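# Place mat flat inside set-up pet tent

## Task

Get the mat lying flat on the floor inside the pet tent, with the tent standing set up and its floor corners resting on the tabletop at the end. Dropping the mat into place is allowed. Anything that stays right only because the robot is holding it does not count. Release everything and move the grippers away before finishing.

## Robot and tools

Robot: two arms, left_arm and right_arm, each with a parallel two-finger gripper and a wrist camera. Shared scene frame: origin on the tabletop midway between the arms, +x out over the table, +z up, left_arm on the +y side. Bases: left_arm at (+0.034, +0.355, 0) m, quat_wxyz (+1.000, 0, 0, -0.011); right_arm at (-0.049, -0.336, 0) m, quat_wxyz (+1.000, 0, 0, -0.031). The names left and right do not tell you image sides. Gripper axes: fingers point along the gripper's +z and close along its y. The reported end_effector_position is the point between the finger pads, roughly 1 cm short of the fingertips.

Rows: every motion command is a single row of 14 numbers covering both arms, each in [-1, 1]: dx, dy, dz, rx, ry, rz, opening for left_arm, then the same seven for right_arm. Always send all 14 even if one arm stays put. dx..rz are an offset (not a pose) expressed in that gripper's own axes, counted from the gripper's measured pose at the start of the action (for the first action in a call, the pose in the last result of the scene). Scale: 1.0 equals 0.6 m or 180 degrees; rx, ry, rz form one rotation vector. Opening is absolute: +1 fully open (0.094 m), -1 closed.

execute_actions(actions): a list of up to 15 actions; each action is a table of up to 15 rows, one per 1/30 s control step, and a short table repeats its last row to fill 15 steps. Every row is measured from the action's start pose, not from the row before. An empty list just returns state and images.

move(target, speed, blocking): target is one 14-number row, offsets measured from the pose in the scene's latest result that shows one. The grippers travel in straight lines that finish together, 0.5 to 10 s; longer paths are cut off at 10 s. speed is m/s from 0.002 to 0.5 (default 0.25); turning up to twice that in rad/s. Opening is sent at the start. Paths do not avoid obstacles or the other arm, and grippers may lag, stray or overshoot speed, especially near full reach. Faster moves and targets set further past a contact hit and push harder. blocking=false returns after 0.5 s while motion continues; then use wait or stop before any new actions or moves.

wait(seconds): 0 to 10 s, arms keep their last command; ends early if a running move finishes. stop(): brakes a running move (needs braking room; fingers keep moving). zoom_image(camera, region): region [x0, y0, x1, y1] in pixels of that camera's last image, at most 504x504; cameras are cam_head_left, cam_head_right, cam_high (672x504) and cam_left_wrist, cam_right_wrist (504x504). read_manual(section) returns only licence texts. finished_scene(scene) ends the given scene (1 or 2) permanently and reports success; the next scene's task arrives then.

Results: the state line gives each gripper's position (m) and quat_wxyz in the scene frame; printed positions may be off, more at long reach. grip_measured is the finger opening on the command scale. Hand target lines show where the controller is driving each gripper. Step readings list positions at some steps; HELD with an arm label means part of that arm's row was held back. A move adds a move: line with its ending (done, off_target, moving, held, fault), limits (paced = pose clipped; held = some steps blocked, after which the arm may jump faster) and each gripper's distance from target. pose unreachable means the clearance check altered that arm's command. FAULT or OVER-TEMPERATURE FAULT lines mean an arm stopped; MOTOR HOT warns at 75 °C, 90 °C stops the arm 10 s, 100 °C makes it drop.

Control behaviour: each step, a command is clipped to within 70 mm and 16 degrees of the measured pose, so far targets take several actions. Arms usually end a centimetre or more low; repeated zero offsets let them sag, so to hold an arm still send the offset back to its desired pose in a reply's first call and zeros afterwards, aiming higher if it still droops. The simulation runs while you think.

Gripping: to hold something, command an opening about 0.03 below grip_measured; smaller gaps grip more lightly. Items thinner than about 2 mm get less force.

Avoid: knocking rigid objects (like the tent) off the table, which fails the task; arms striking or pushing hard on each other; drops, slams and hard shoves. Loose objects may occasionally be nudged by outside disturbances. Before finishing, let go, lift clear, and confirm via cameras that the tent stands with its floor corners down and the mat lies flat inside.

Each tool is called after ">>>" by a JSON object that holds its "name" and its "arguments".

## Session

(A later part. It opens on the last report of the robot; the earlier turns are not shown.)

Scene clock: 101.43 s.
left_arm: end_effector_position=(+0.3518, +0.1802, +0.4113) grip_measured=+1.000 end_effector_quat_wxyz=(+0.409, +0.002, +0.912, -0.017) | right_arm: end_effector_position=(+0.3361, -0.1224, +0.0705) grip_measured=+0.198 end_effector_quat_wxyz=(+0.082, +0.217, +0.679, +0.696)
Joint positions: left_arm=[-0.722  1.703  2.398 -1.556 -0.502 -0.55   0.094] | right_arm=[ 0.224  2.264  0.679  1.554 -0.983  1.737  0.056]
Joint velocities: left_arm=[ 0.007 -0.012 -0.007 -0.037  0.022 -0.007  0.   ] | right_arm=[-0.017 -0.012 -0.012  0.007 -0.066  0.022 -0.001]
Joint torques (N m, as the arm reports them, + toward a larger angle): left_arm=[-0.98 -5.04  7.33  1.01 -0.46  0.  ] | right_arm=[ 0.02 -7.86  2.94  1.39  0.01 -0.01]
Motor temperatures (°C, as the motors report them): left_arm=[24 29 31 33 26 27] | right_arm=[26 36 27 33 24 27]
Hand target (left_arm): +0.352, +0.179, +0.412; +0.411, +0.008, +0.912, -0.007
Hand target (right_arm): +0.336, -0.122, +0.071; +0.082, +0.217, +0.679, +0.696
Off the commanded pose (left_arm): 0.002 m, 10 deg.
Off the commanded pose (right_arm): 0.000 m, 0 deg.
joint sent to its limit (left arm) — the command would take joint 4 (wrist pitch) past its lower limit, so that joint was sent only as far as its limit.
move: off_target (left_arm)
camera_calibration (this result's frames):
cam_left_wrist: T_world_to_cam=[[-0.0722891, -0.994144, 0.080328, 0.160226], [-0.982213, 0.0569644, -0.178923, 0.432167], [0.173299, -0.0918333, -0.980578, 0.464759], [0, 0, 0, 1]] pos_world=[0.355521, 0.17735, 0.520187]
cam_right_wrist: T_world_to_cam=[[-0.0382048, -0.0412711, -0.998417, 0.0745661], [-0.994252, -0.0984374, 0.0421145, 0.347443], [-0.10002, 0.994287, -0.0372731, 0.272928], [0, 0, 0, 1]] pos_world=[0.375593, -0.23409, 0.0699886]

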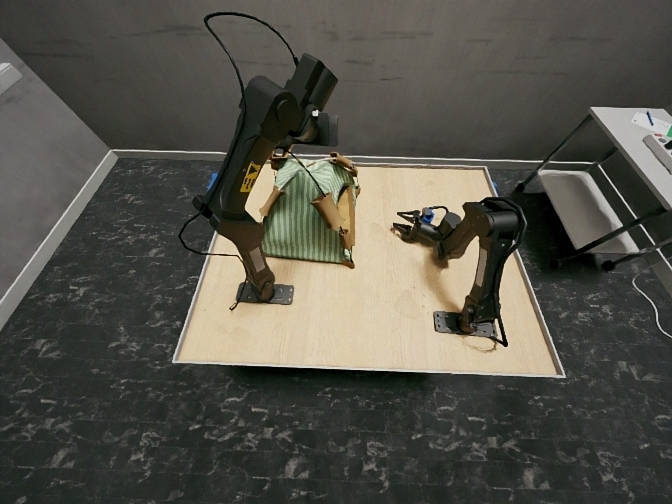

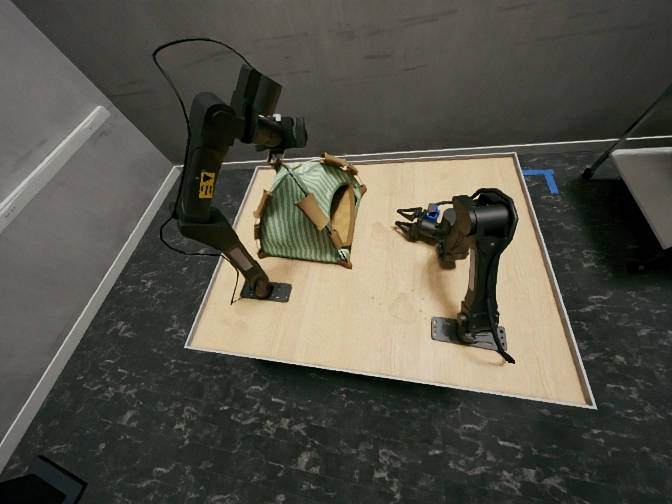

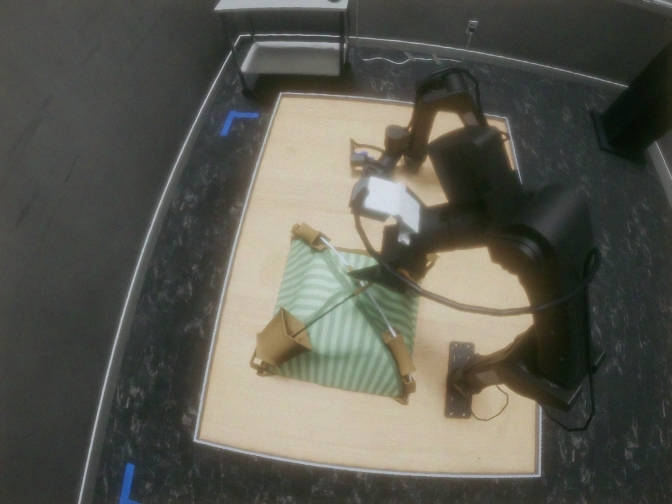

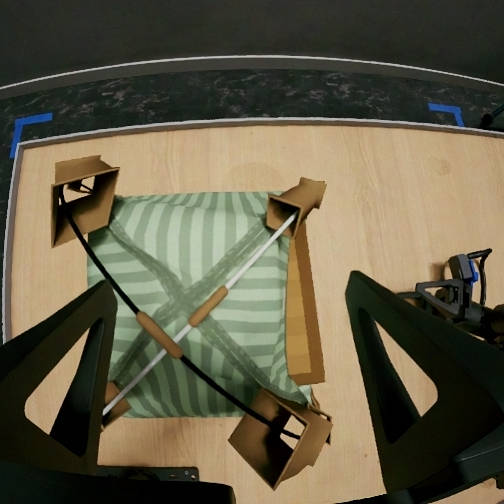

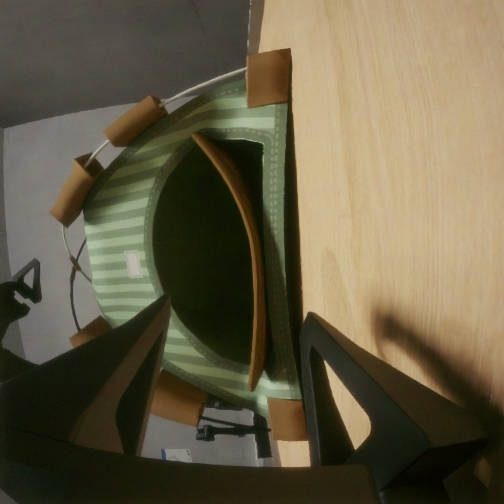

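>>> {"name": "move", "arguments": {"target": [0.15,0.01,0.133,0,0.05,0,0.5, 0.107,0.02,0.297,0,0,0,0.2], "speed": 0.1}}

>>> {"name": "move", "arguments": {"target": [0,0,0,0,0,0,-1, 0,0,0,0,0,0,-1]}}

>>> {"name": "move", "arguments": {"target": [0,0,0,0,0,0,-1, 0.04,0,0.13,0,0,0,-1], "speed": 0.05}}

Scene clock: 104.07 s.
left_arm: end_effector_position=(+0.3567, +0.1785, +0.2895) grip_measured=+0.503 end_effector_quat_wxyz=(+0.337, +0.009, +0.941, -0.007) | right_arm: end_effector_position=(+0.3508, +0.0624, +0.0921) grip_measured=+0.198 end_effector_quat_wxyz=(+0.078, +0.218, +0.677, +0.699)
Joint positions: left_arm=[-0.672  1.51   1.695 -1.181 -0.403 -0.554  0.071] | right_arm=[ 0.686  2.328  1.065  1.249 -0.525  1.764  0.056]
Joint velocities: left_arm=[ 0.017 -0.002  0.002 -0.007  0.022 -0.022  0.001] | right_arm=[-0.007 -0.007 -0.017 -0.007 -0.007 -0.022 -0.001]
Joint torques (N m, as the arm reports them, + toward a larger angle): left_arm=[ 0.72 -8.11  5.4   1.04 -0.06 -0.12] | right_arm=[ 0.24 -9.24  6.83  1.45  0.08 -0.01]
Motor temperatures (°C, as the motors report them): left_arm=[24 29 31 34 26 27] | right_arm=[26 35 28 33 24 27]
Hand target (left_arm): +0.351, +0.182, +0.290; +0.335, +0.004, +0.942, -0.016
Hand target (right_arm): +0.355, +0.066, +0.093; +0.079, +0.219, +0.676, +0.699
Off the commanded pose (left_arm): 0.007 m, 1 deg.
Off the commanded pose (right_arm): 0.005 m, 1 deg.
move: done
camera_calibration (this result's frames):
cam_left_wrist: T_world_to_cam=[[-0.0677003, -0.995603, 0.0647337, 0.171857], [-0.997491, 0.0661986, -0.0250698, 0.374544], [0.0206743, -0.0662685, -0.997588, 0.399109], [0, 0, 0, 1]] pos_world=[0.376988, 0.172756, 0.396411]
cam_right_wrist: T_world_to_cam=[[-0.0433636, -0.033343, -0.998503, 0.105642], [-0.993585, -0.103048, 0.0465911, 0.378955], [-0.104447, 0.994117, -0.0286605, 0.0922732], [0, 0, 0, 1]] pos_world=[0.390743, -0.0491575, 0.090472]

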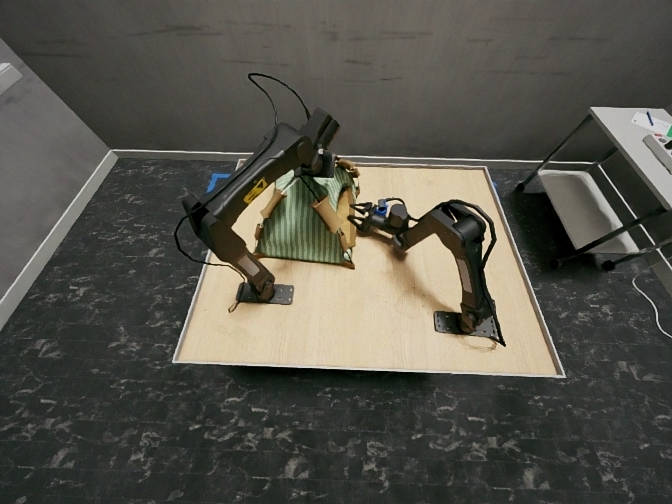

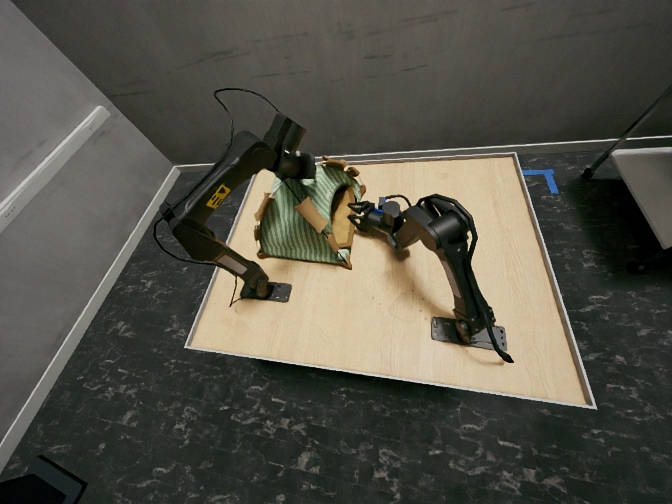

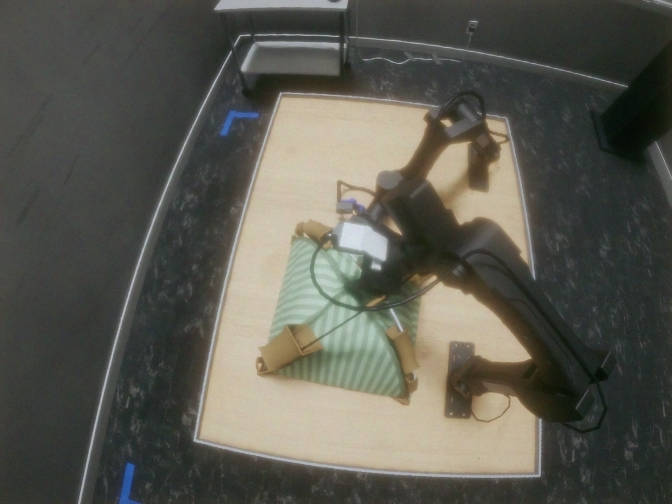

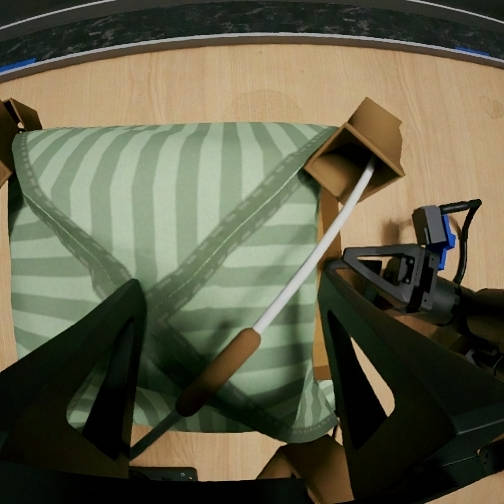

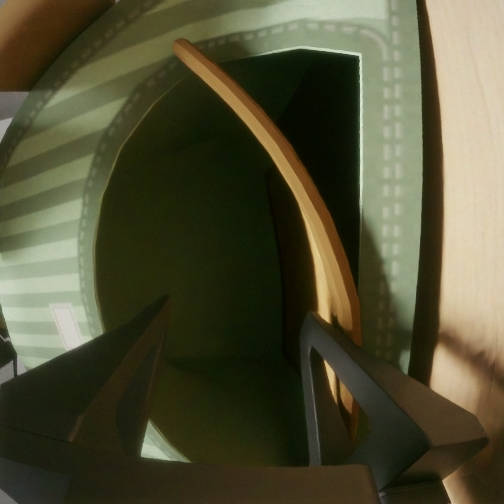

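Scene clock: 104.57 s.
left_arm: end_effector_position=(+0.3590, +0.1744, +0.2916) grip_measured=-0.970 end_effector_quat_wxyz=(+0.343, +0.026, +0.939, -0.011) | right_arm: end_effector_position=(+0.3520, +0.0615, +0.0922) grip_measured=-0.990 end_effector_quat_wxyz=(+0.079, +0.220, +0.676, +0.698)
Joint positions: left_arm=[-0.672  1.51   1.695 -1.16  -0.393 -0.518  0.001] | right_arm=[ 0.685  2.328  1.065  1.249 -0.522  1.766  0.   ]
Joint velocities: left_arm=[-0.002  0.007 -0.002 -0.022 -0.022  0.007 -0.001] | right_arm=[ 0.002  0.017 -0.007 -0.037 -0.022  0.022 -0.001]
Joint torques (N m, as the arm reports them, + toward a larger angle): left_arm=[ 0.15 -5.9   7.11  0.92 -0.31 -0.42] | right_arm=[ 0.16 -9.96  4.86  1.59 -0.01 -0.02]
Motor temperatures (°C, as the motors report them): left_arm=[24 29 31 34 26 27] | right_arm=[26 35 28 33 24 27]
Hand target (left_arm): +0.357, +0.179, +0.290; +0.338, +0.010, +0.941, -0.007
Hand target (right_arm): +0.351, +0.062, +0.092; +0.078, +0.218, +0.677, +0.699
Off the commanded pose (left_arm): 0.005 m, 2 deg.
Off the commanded pose (right_arm): 0.001 m, 0 deg.
move: done
camera_calibration (this result's frames):
cam_left_wrist: T_world_to_cam=[[-0.101475, -0.992987, 0.0606548, 0.180625], [-0.994391, 0.0994129, -0.03611, 0.373495], [0.0298269, -0.0639788, -0.997505, 0.397147], [0, 0, 0, 1]] pos_world=[0.377884, 0.167637, 0.398687]
cam_right_wrist: T_world_to_cam=[[-0.0449249, -0.0321544, -0.998473, 0.106218], [-0.99402, -0.098143, 0.0478851, 0.379753], [-0.0995328, 0.994653, -0.027553, 0.09139], [0, 0, 0, 1]] pos_world=[0.39135, -0.0502158, 0.0903897]

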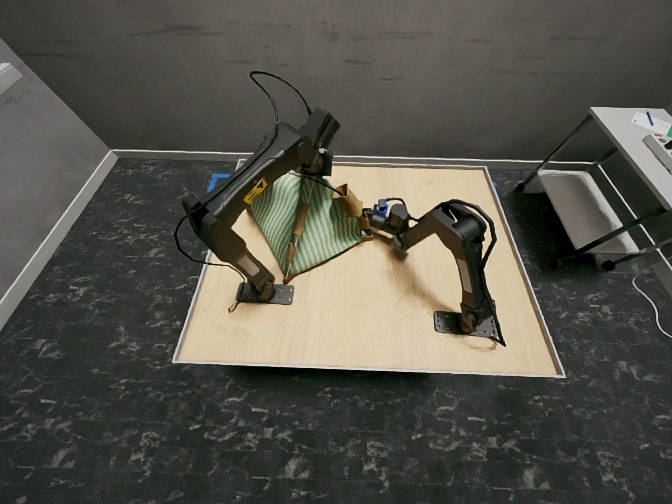

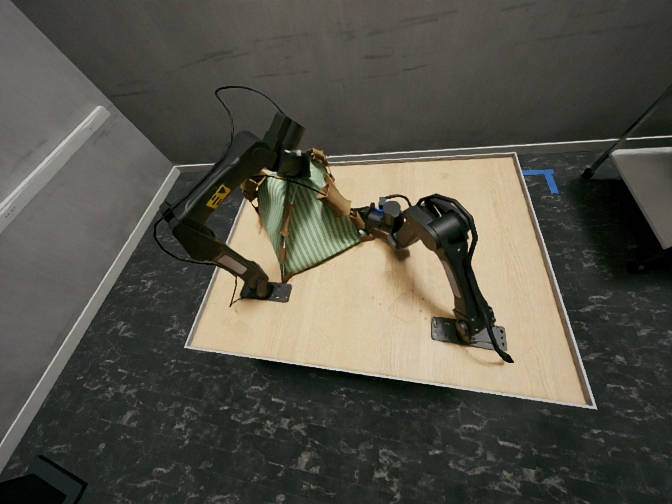

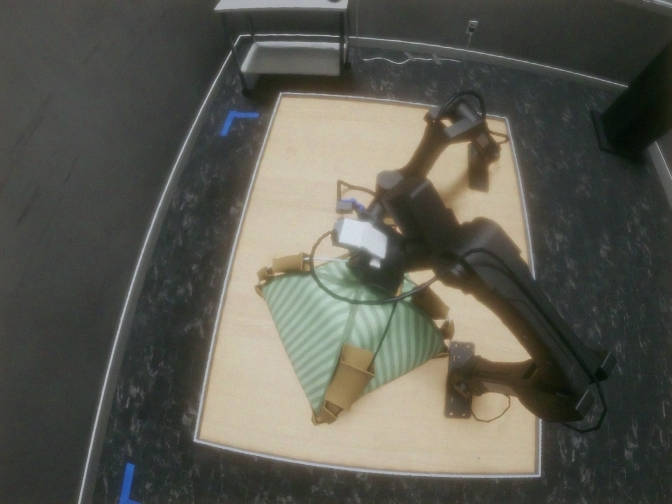

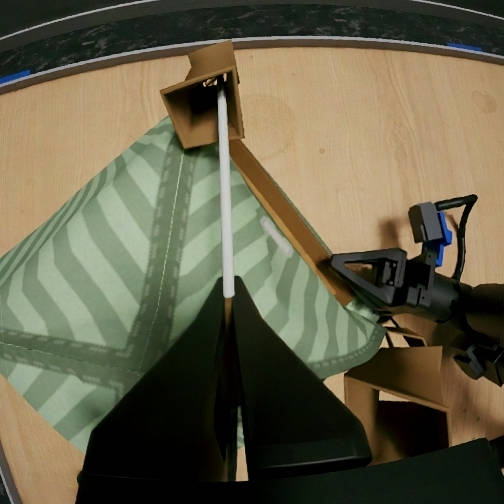

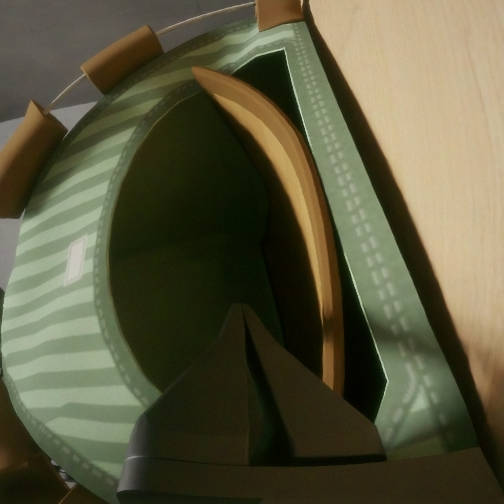

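Scene clock: 106.50 s.
left_arm: end_effector_position=(+0.3592, +0.1742, +0.2917) grip_measured=-0.971 end_effector_quat_wxyz=(+0.343, +0.035, +0.939, -0.008) | right_arm: end_effector_position=(+0.3697, +0.1289, +0.0944) grip_measured=-0.990 end_effector_quat_wxyz=(+0.087, +0.229, +0.674, +0.697)
Joint positions: left_arm=[-0.672  1.51   1.695 -1.159 -0.393 -0.498  0.001] | right_arm=[ 0.791  2.442  1.343  1.085 -0.39   1.769  0.   ]
Joint velocities: left_arm=[-0.022 -0.012 -0.022 -0.095 -0.051 -0.022  0.001] | right_arm=[-0.007 -0.017  0.002 -0.051  0.007  0.007 -0.   ]
Joint torques (N m, as the arm reports them, + toward a larger angle): left_arm=[ 0.02 -6.09  7.16  1.04 -0.22 -0.27] | right_arm=[  1.73 -10.59   7.74   1.51  -0.04   0.02]
Motor temperatures (°C, as the motors report them): left_arm=[24 29 31 34 26 27] | right_arm=[26 35 28 33 24 27]
Hand target (left_arm): +0.359, +0.174, +0.292; +0.343, +0.026, +0.939, -0.011
Hand target (right_arm): +0.362, +0.142, +0.096; +0.078, +0.221, +0.676, +0.699
Off the commanded pose (left_arm): 0.000 m, 1 deg.
Off the commanded pose (right_arm): 0.015 m, 1 deg.
move: off_target (right_arm)
camera_calibration (this result's frames):
cam_left_wrist: T_world_to_cam=[[-0.11691, -0.991968, 0.0482939, 0.189464], [-0.992672, 0.11522, -0.0364276, 0.370406], [0.0305706, -0.0521987, -0.998169, 0.395157], [0, 0, 0, 1]] pos_world=[0.377762, 0.165891, 0.398776]
cam_right_wrist: T_world_to_cam=[[-0.0473122, -0.0314991, -0.998383, 0.112137], [-0.996099, -0.0730435, 0.0495085, 0.40123], [-0.0744849, 0.996831, -0.0279204, 0.0166775], [0, 0, 0, 1]] pos_world=[0.406213, 0.0162149, 0.0925573]

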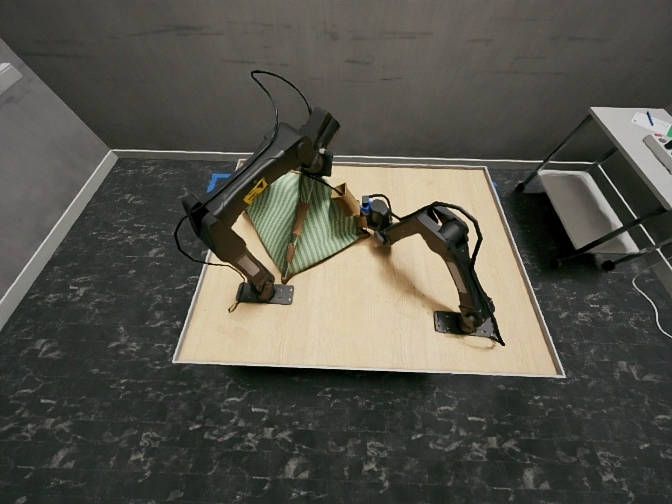

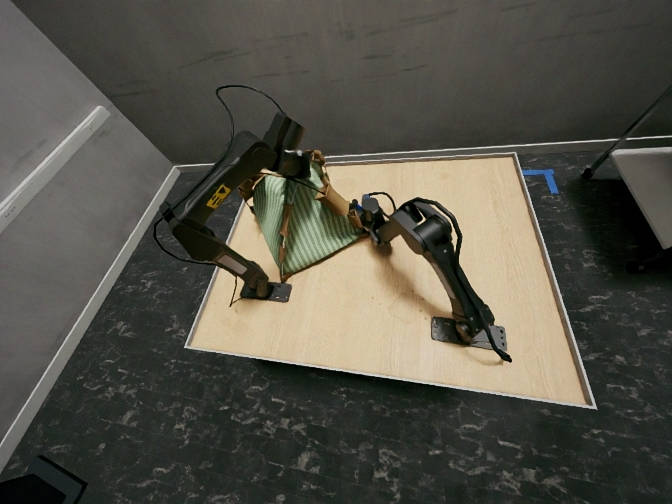

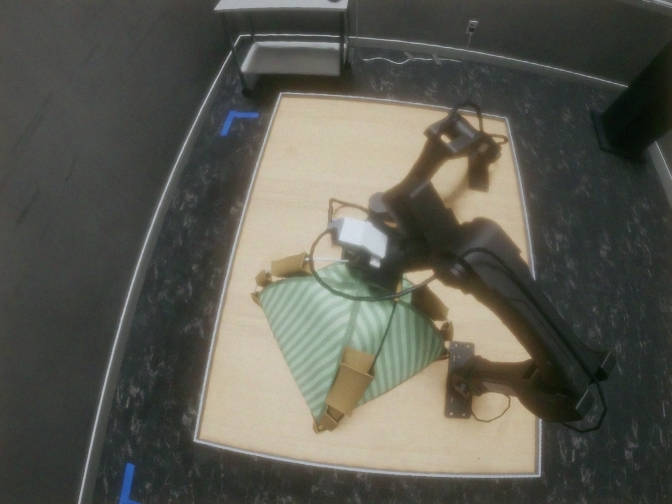

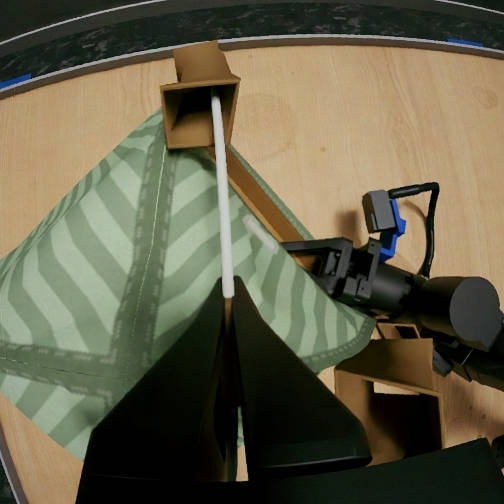

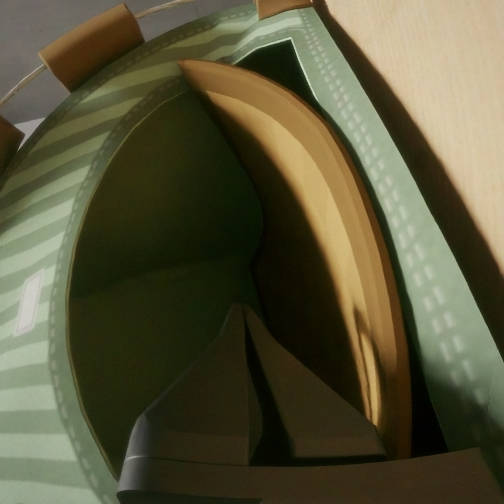

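>>> {"name": "move", "arguments": {"target": [0,0,0,0,0,0,-1, -0.1,0,-0.4,0,0,0,0.2], "speed": 0.12}}

>>> {"name": "move", "arguments": {"target": [0,0,0,0.2,0,0.23,-1, 0,0,0,0,0,0,0.2], "speed": 0.15}}

Scene clock: 109.20 s.
left_arm: end_effector_position=(+0.3584, +0.1718, +0.2912) grip_measured=-0.971 end_effector_quat_wxyz=(+0.341, +0.049, +0.939, -0.010) | right_arm: end_effector_position=(+0.3195, -0.1122, +0.0716) grip_measured=+0.198 end_effector_quat_wxyz=(+0.072, +0.249, +0.681, +0.685)
Joint positions: left_arm=[-0.672  1.51   1.695 -1.157 -0.378 -0.471  0.001] | right_arm=[ 0.278  2.194  0.594  1.518 -0.898  1.753  0.056]
Joint velocities: left_arm=[ 0.007 -0.027 -0.002  0.007  0.007 -0.007  0.   ] | right_arm=[-0.007 -0.007  0.007 -0.066 -0.051 -0.051  0.   ]
Joint torques (N m, as the arm reports them, + toward a larger angle): left_arm=[ 0.05 -6.29  7.09  1.05 -0.37 -0.3 ] | right_arm=[-0.25 -9.7   1.96  1.74 -0.09 -0.18]
Motor temperatures (°C, as the motors report them): left_arm=[24 29 31 34 26 27] | right_arm=[26 36 28 33 24 27]
Hand target (left_arm): +0.359, +0.174, +0.292; +0.343, +0.035, +0.939, -0.008
Hand target (right_arm): +0.318, -0.113, +0.087; +0.091, +0.227, +0.677, +0.694
Off the commanded pose (left_arm): 0.003 m, 2 deg.
Off the commanded pose (right_arm): 0.014 m, 3 deg.
move: off_target (right_arm)
camera_calibration (this result's frames):
cam_left_wrist: T_world_to_cam=[[-0.144742, -0.988545, 0.0427688, 0.19794], [-0.989167, 0.143494, -0.0309393, 0.362198], [0.0244478, -0.0467838, -0.998606, 0.395944], [0, 0, 0, 1]] pos_world=[0.377244, 0.162223, 0.398132]
cam_right_wrist: T_world_to_cam=[[-0.10241, -0.0465007, -0.993655, 0.0949698], [-0.992215, -0.06639, 0.105369, 0.33034], [-0.0708684, 0.99671, -0.0393397, 0.252332], [0, 0, 0, 1]] pos_world=[0.355377, -0.225155, 0.0694864]

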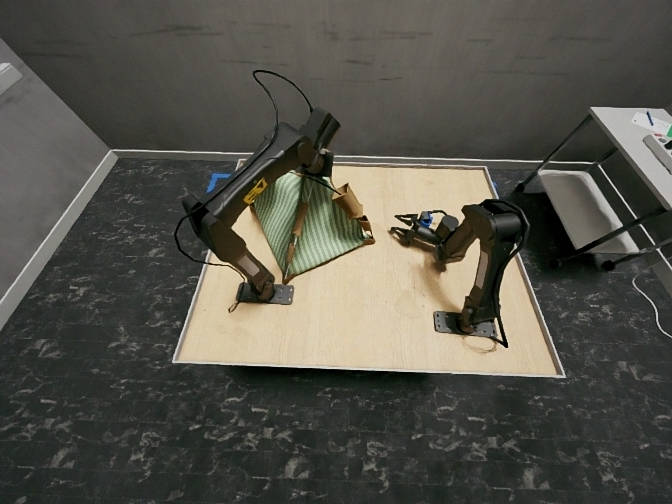

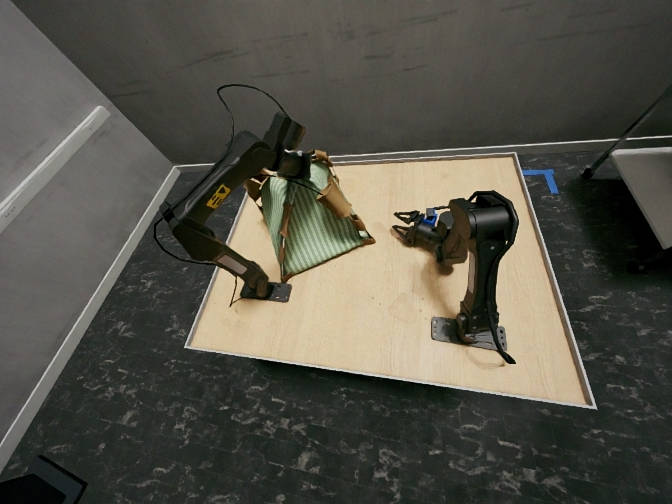

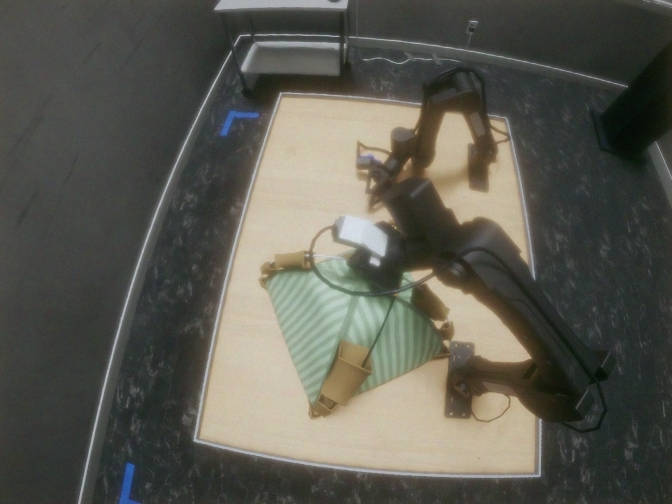

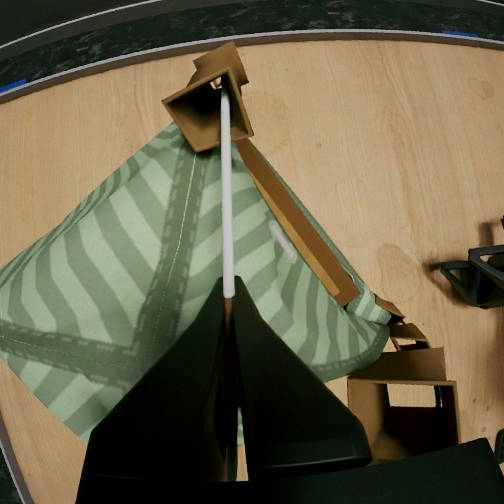

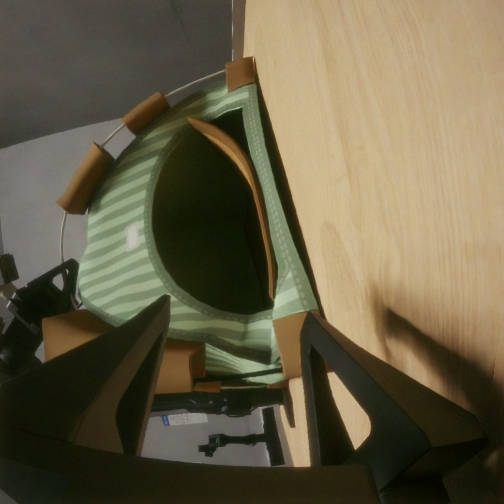

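Scene clock: 112.93 s.
left_arm: end_effector_position=(+0.3593, +0.1745, +0.2920) grip_measured=-0.972 end_effector_quat_wxyz=(+0.299, +0.463, +0.818, -0.164) | right_arm: end_effector_position=(+0.3195, -0.1122, +0.0716) grip_measured=+0.198 end_effector_quat_wxyz=(+0.072, +0.249, +0.681, +0.685)
Joint positions: left_arm=[-0.285  1.538  1.73  -1.198  0.432  0.596  0.001] | right_arm=[ 0.278  2.194  0.594  1.518 -0.898  1.753  0.056]
Joint velocities: left_arm=[-0.002 -0.007  0.012 -0.095  0.037 -0.007  0.   ] | right_arm=[-0.007 -0.012 -0.007 -0.007 -0.037  0.037 -0.001]
Joint torques (N m, as the arm reports them, + toward a larger angle): left_arm=[ 0.68 -4.7   9.13  0.78  0.46  0.25] | right_arm=[ 0.02 -7.37  2.92  1.45 -0.01 -0.01]
Motor temperatures (°C, as the motors report them): left_arm=[24 29 31 34 26 27] | right_arm=[26 35 27 33 24 27]
Hand target (left_arm): +0.359, +0.172, +0.291; +0.290, +0.471, +0.814, -0.177
Hand target (right_arm): +0.320, -0.112, +0.072; +0.072, +0.249, +0.681, +0.685
Off the commanded pose (left_arm): 0.003 m, 2 deg.
Off the commanded pose (right_arm): 0.000 m, 0 deg.
move: done
camera_calibration (this result's frames):
cam_left_wrist: T_world_to_cam=[[-0.878099, -0.475828, 0.0503066, 0.372519], [-0.477612, 0.877978, -0.0322835, 0.0511342], [-0.0288067, -0.0523751, -0.998212, 0.416766], [0, 0, 0, 1]] pos_world=[0.363537, 0.154188, 0.398932]
cam_right_wrist: T_world_to_cam=[[-0.10241, -0.0465007, -0.993655, 0.0949698], [-0.992215, -0.06639, 0.105369, 0.33034], [-0.0708684, 0.99671, -0.0393397, 0.252332], [0, 0, 0, 1]] pos_world=[0.355377, -0.225155, 0.0694864]

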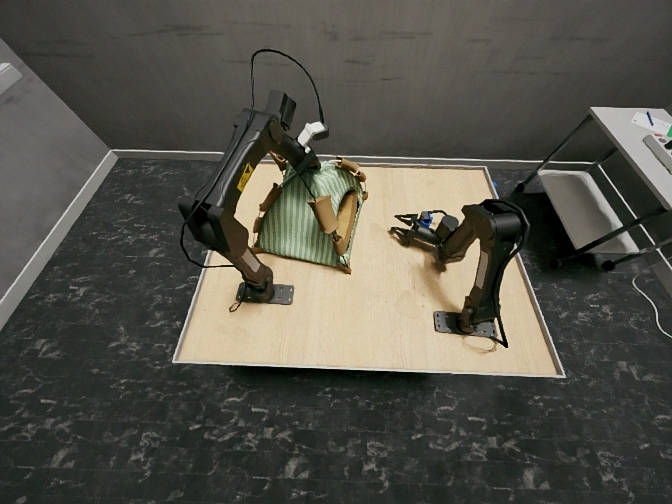

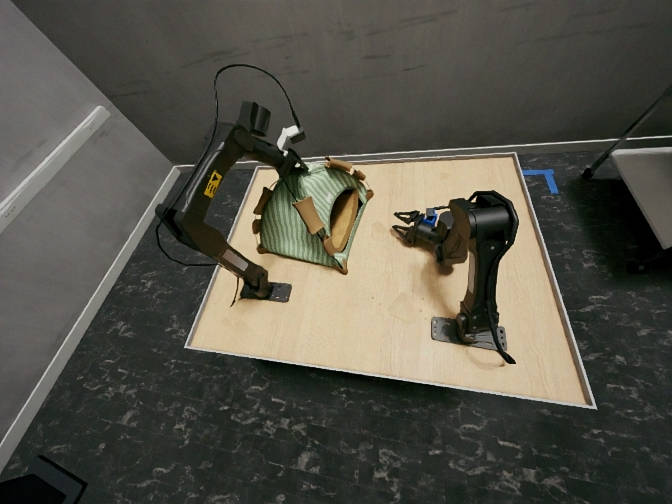

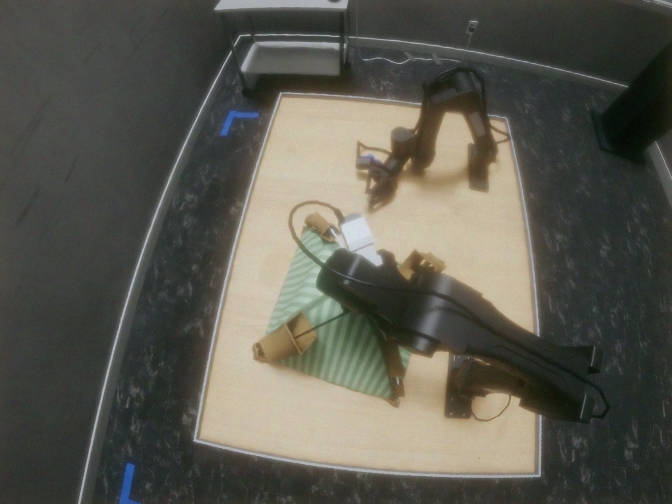

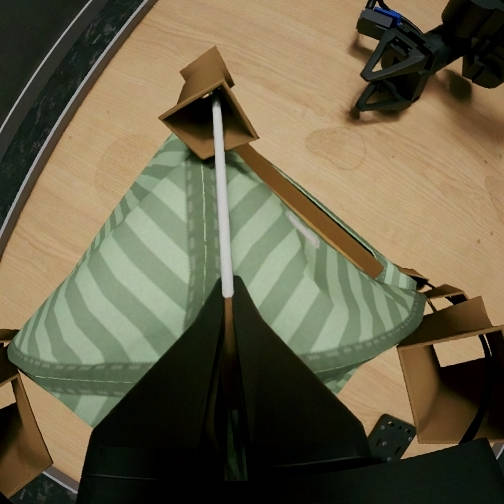

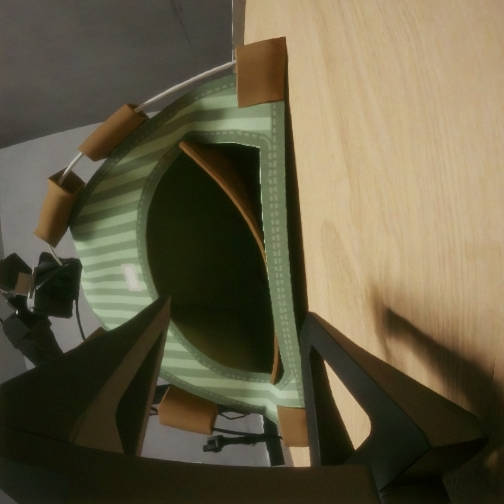

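>>> {"name": "move", "arguments": {"target": [0,0,0,0,0,0,-1, 0,0.0,0.38,0,0,-0.06,-1], "speed": 0.07}}

>>> {"name": "move", "arguments": {"target": [0,0,0,0,0,0,-1, 0,0.03,-0.3,0,0,0,-1], "speed": 0.1}}

Scene clock: 116.63 s.
left_arm: end_effector_position=(+0.3602, +0.1749, +0.2919) grip_measured=-0.972 end_effector_quat_wxyz=(+0.299, +0.461, +0.820, -0.163) | right_arm: end_effector_position=(+0.4191, +0.0859, +0.0642) grip_measured=-0.990 end_effector_quat_wxyz=(+0.134, +0.189, +0.693, +0.683)
Joint positions: left_arm=[-0.285  1.539  1.73  -1.195  0.427  0.59   0.001] | right_arm=[ 0.655  2.545  1.424  1.086 -0.519  1.625  0.   ]
Joint velocities: left_arm=[ 0.007 -0.007 -0.012  0.066 -0.037 -0.051 -0.   ] | right_arm=[-0.012  0.002  0.002 -0.095 -0.051 -0.007 -0.   ]
Joint torques (N m, as the arm reports them, + toward a larger angle): left_arm=[ 0.   -6.45  7.09  1.    0.25  0.03] | right_arm=[  0.75 -10.74   7.43   1.33   0.09  -0.17]
Motor temperatures (°C, as the motors report them): left_arm=[24 29 31 34 26 27] | right_arm=[26 35 28 33 24 27]
Hand target (left_arm): +0.359, +0.174, +0.292; +0.299, +0.463, +0.818, -0.164
Hand target (right_arm): +0.419, +0.092, +0.059; +0.134, +0.186, +0.699, +0.678
Off the commanded pose (left_arm): 0.001 m, 0 deg.
Off the commanded pose (right_arm): 0.008 m, 1 deg.
move: done
camera_calibration (this result's frames):
cam_left_wrist: T_world_to_cam=[[-0.874681, -0.48213, 0.04984, 0.3736], [-0.483866, 0.874575, -0.0314876, 0.0537909], [-0.0284078, -0.0516574, -0.998261, 0.416478], [0, 0, 0, 1]] pos_world=[0.364639, 0.154594, 0.398827]
cam_right_wrist: T_world_to_cam=[[0.0620352, -0.105396, -0.992493, 0.0431477], [-0.996118, -0.0687595, -0.05496, 0.45516], [-0.0624508, 0.99205, -0.109252, 0.0629521], [0, 0, 0, 1]] pos_world=[0.454648, -0.0266075, 0.0747171]

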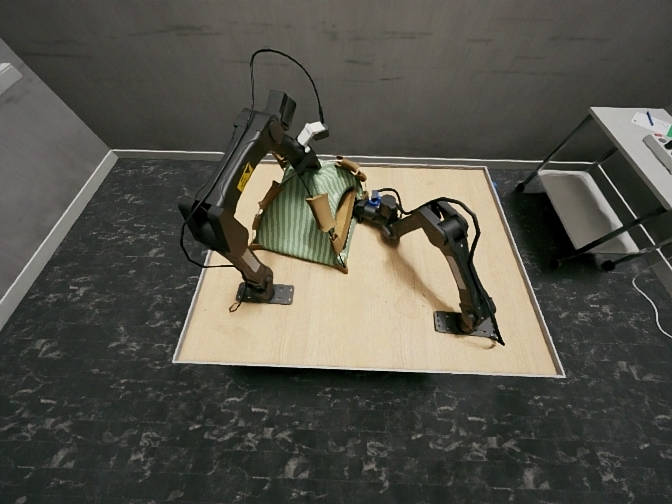

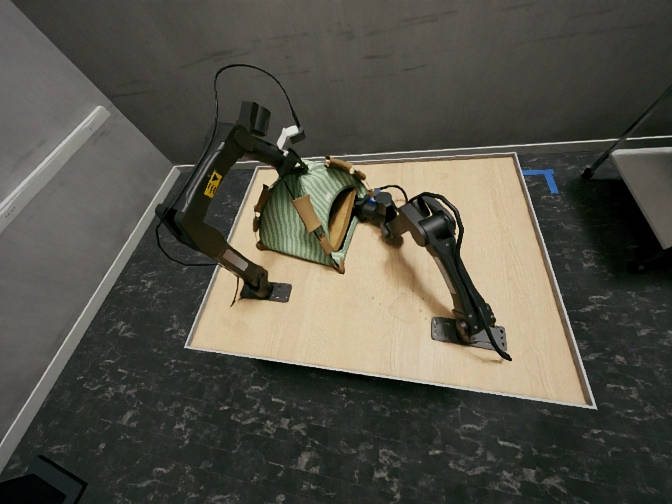

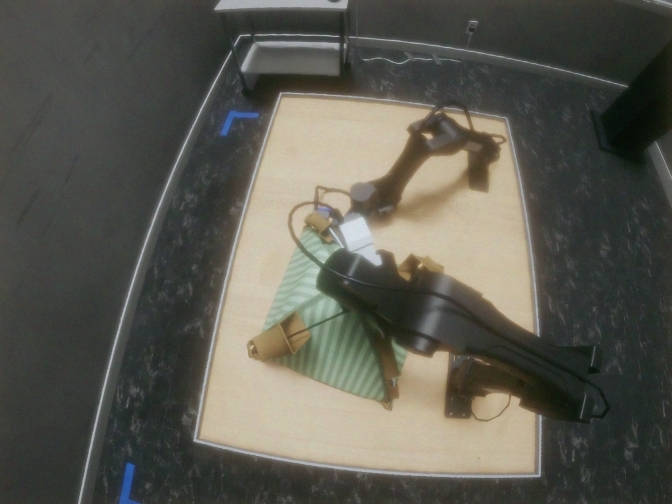

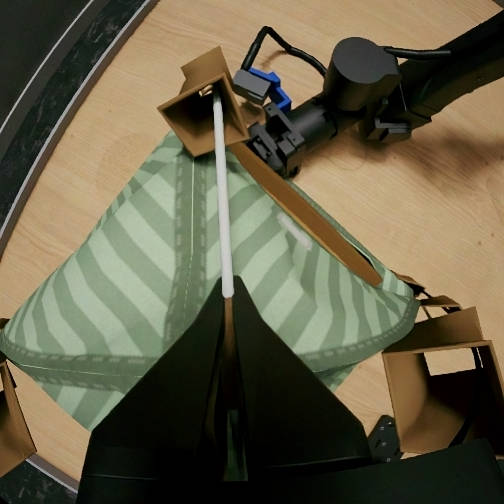

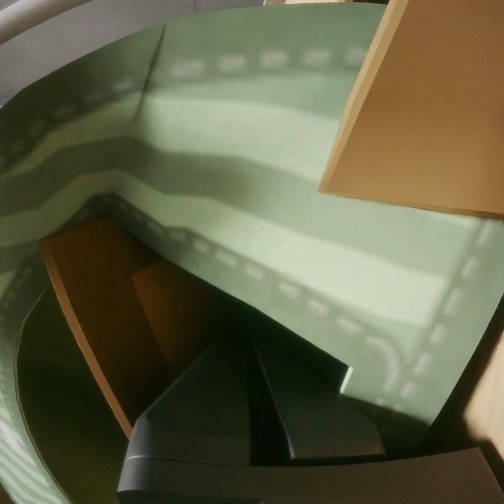

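Scene clock: 118.90 s.
left_arm: end_effector_position=(+0.3605, +0.1750, +0.2919) grip_measured=-0.972 end_effector_quat_wxyz=(+0.300, +0.461, +0.820, -0.162) | right_arm: end_effector_position=(+0.3422, -0.0735, +0.0716) grip_measured=-0.990 end_effector_quat_wxyz=(+0.116, +0.210, +0.701, +0.671)
Joint positions: left_arm=[-0.285  1.539  1.73  -1.194  0.426  0.59   0.001] | right_arm=[ 0.381  2.211  0.727  1.382 -0.789  1.618  0.   ]
Joint velocities: left_arm=[-0.007 -0.007  0.007  0.007 -0.066  0.037 -0.   ] | right_arm=[-0.007 -0.017 -0.027 -0.007 -0.022 -0.007 -0.   ]
Joint torques (N m, as the arm reports them, + toward a larger angle): left_arm=[-0.05 -6.42  7.09  1.    0.21  0.  ] | right_arm=[ -0.34 -10.52   2.73   1.78  -0.08  -0.19]
Motor temperatures (°C, as the motors report them): left_arm=[24 29 31 34 26 27] | right_arm=[26 35 27 34 24 27]
Hand target (left_arm): +0.360, +0.175, +0.292; +0.299, +0.461, +0.820, -0.163
Hand target (right_arm): +0.341, -0.075, +0.089; +0.136, +0.187, +0.695, +0.681
Off the commanded pose (left_arm): 0.000 m, 0 deg.
Off the commanded pose (right_arm): 0.016 m, 4 deg.
move: off_target (right_arm)
camera_calibration (this result's frames):
cam_left_wrist: T_world_to_cam=[[-0.874434, -0.482702, 0.0486163, 0.374236], [-0.484372, 0.874299, -0.0313787, 0.0540046], [-0.0273586, -0.050987, -0.998325, 0.416038], [0, 0, 0, 1]] pos_world=[0.364785, 0.154641, 0.398841]
cam_right_wrist: T_world_to_cam=[[0.00160217, -0.120788, -0.992677, 0.0580161], [-0.997876, -0.0648389, 0.00627896, 0.364576], [-0.0651225, 0.990559, -0.120635, 0.218696], [0, 0, 0, 1]] pos_world=[0.37795, -0.185985, 0.0816845]

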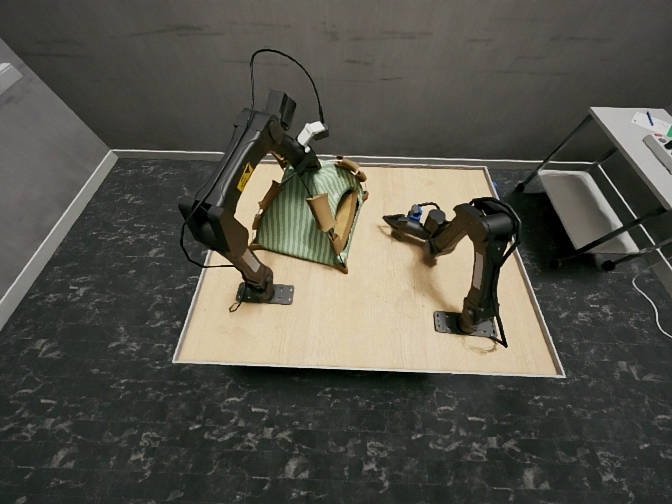

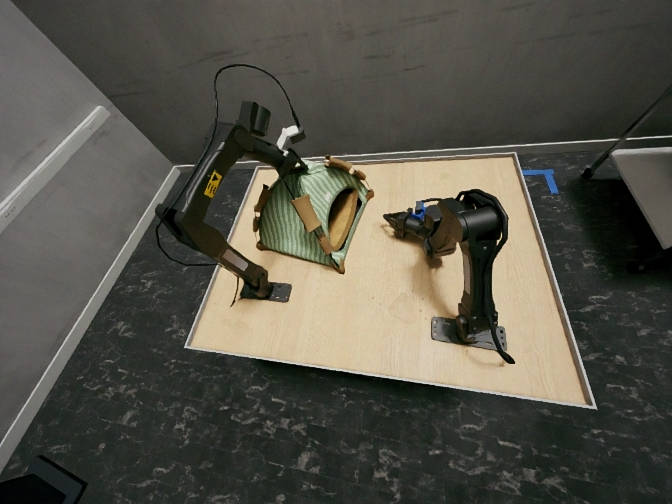

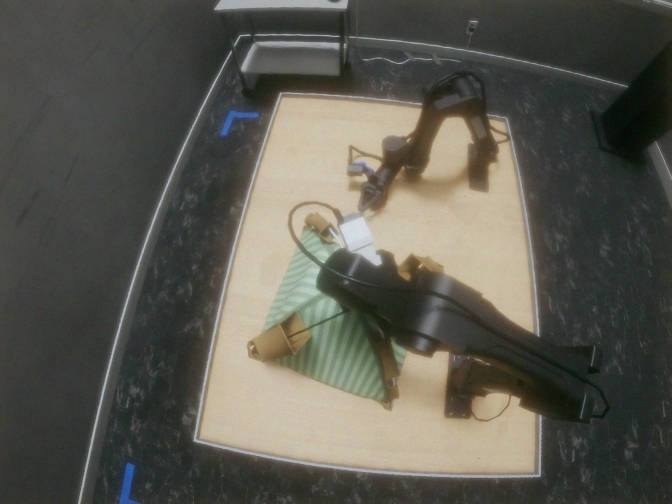

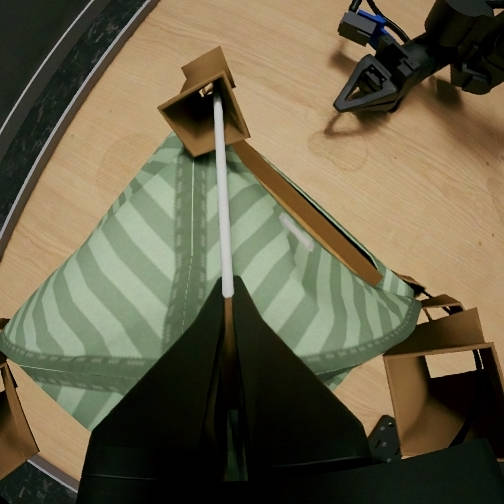

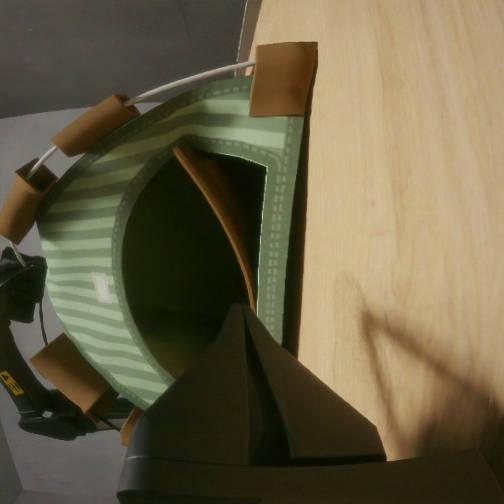

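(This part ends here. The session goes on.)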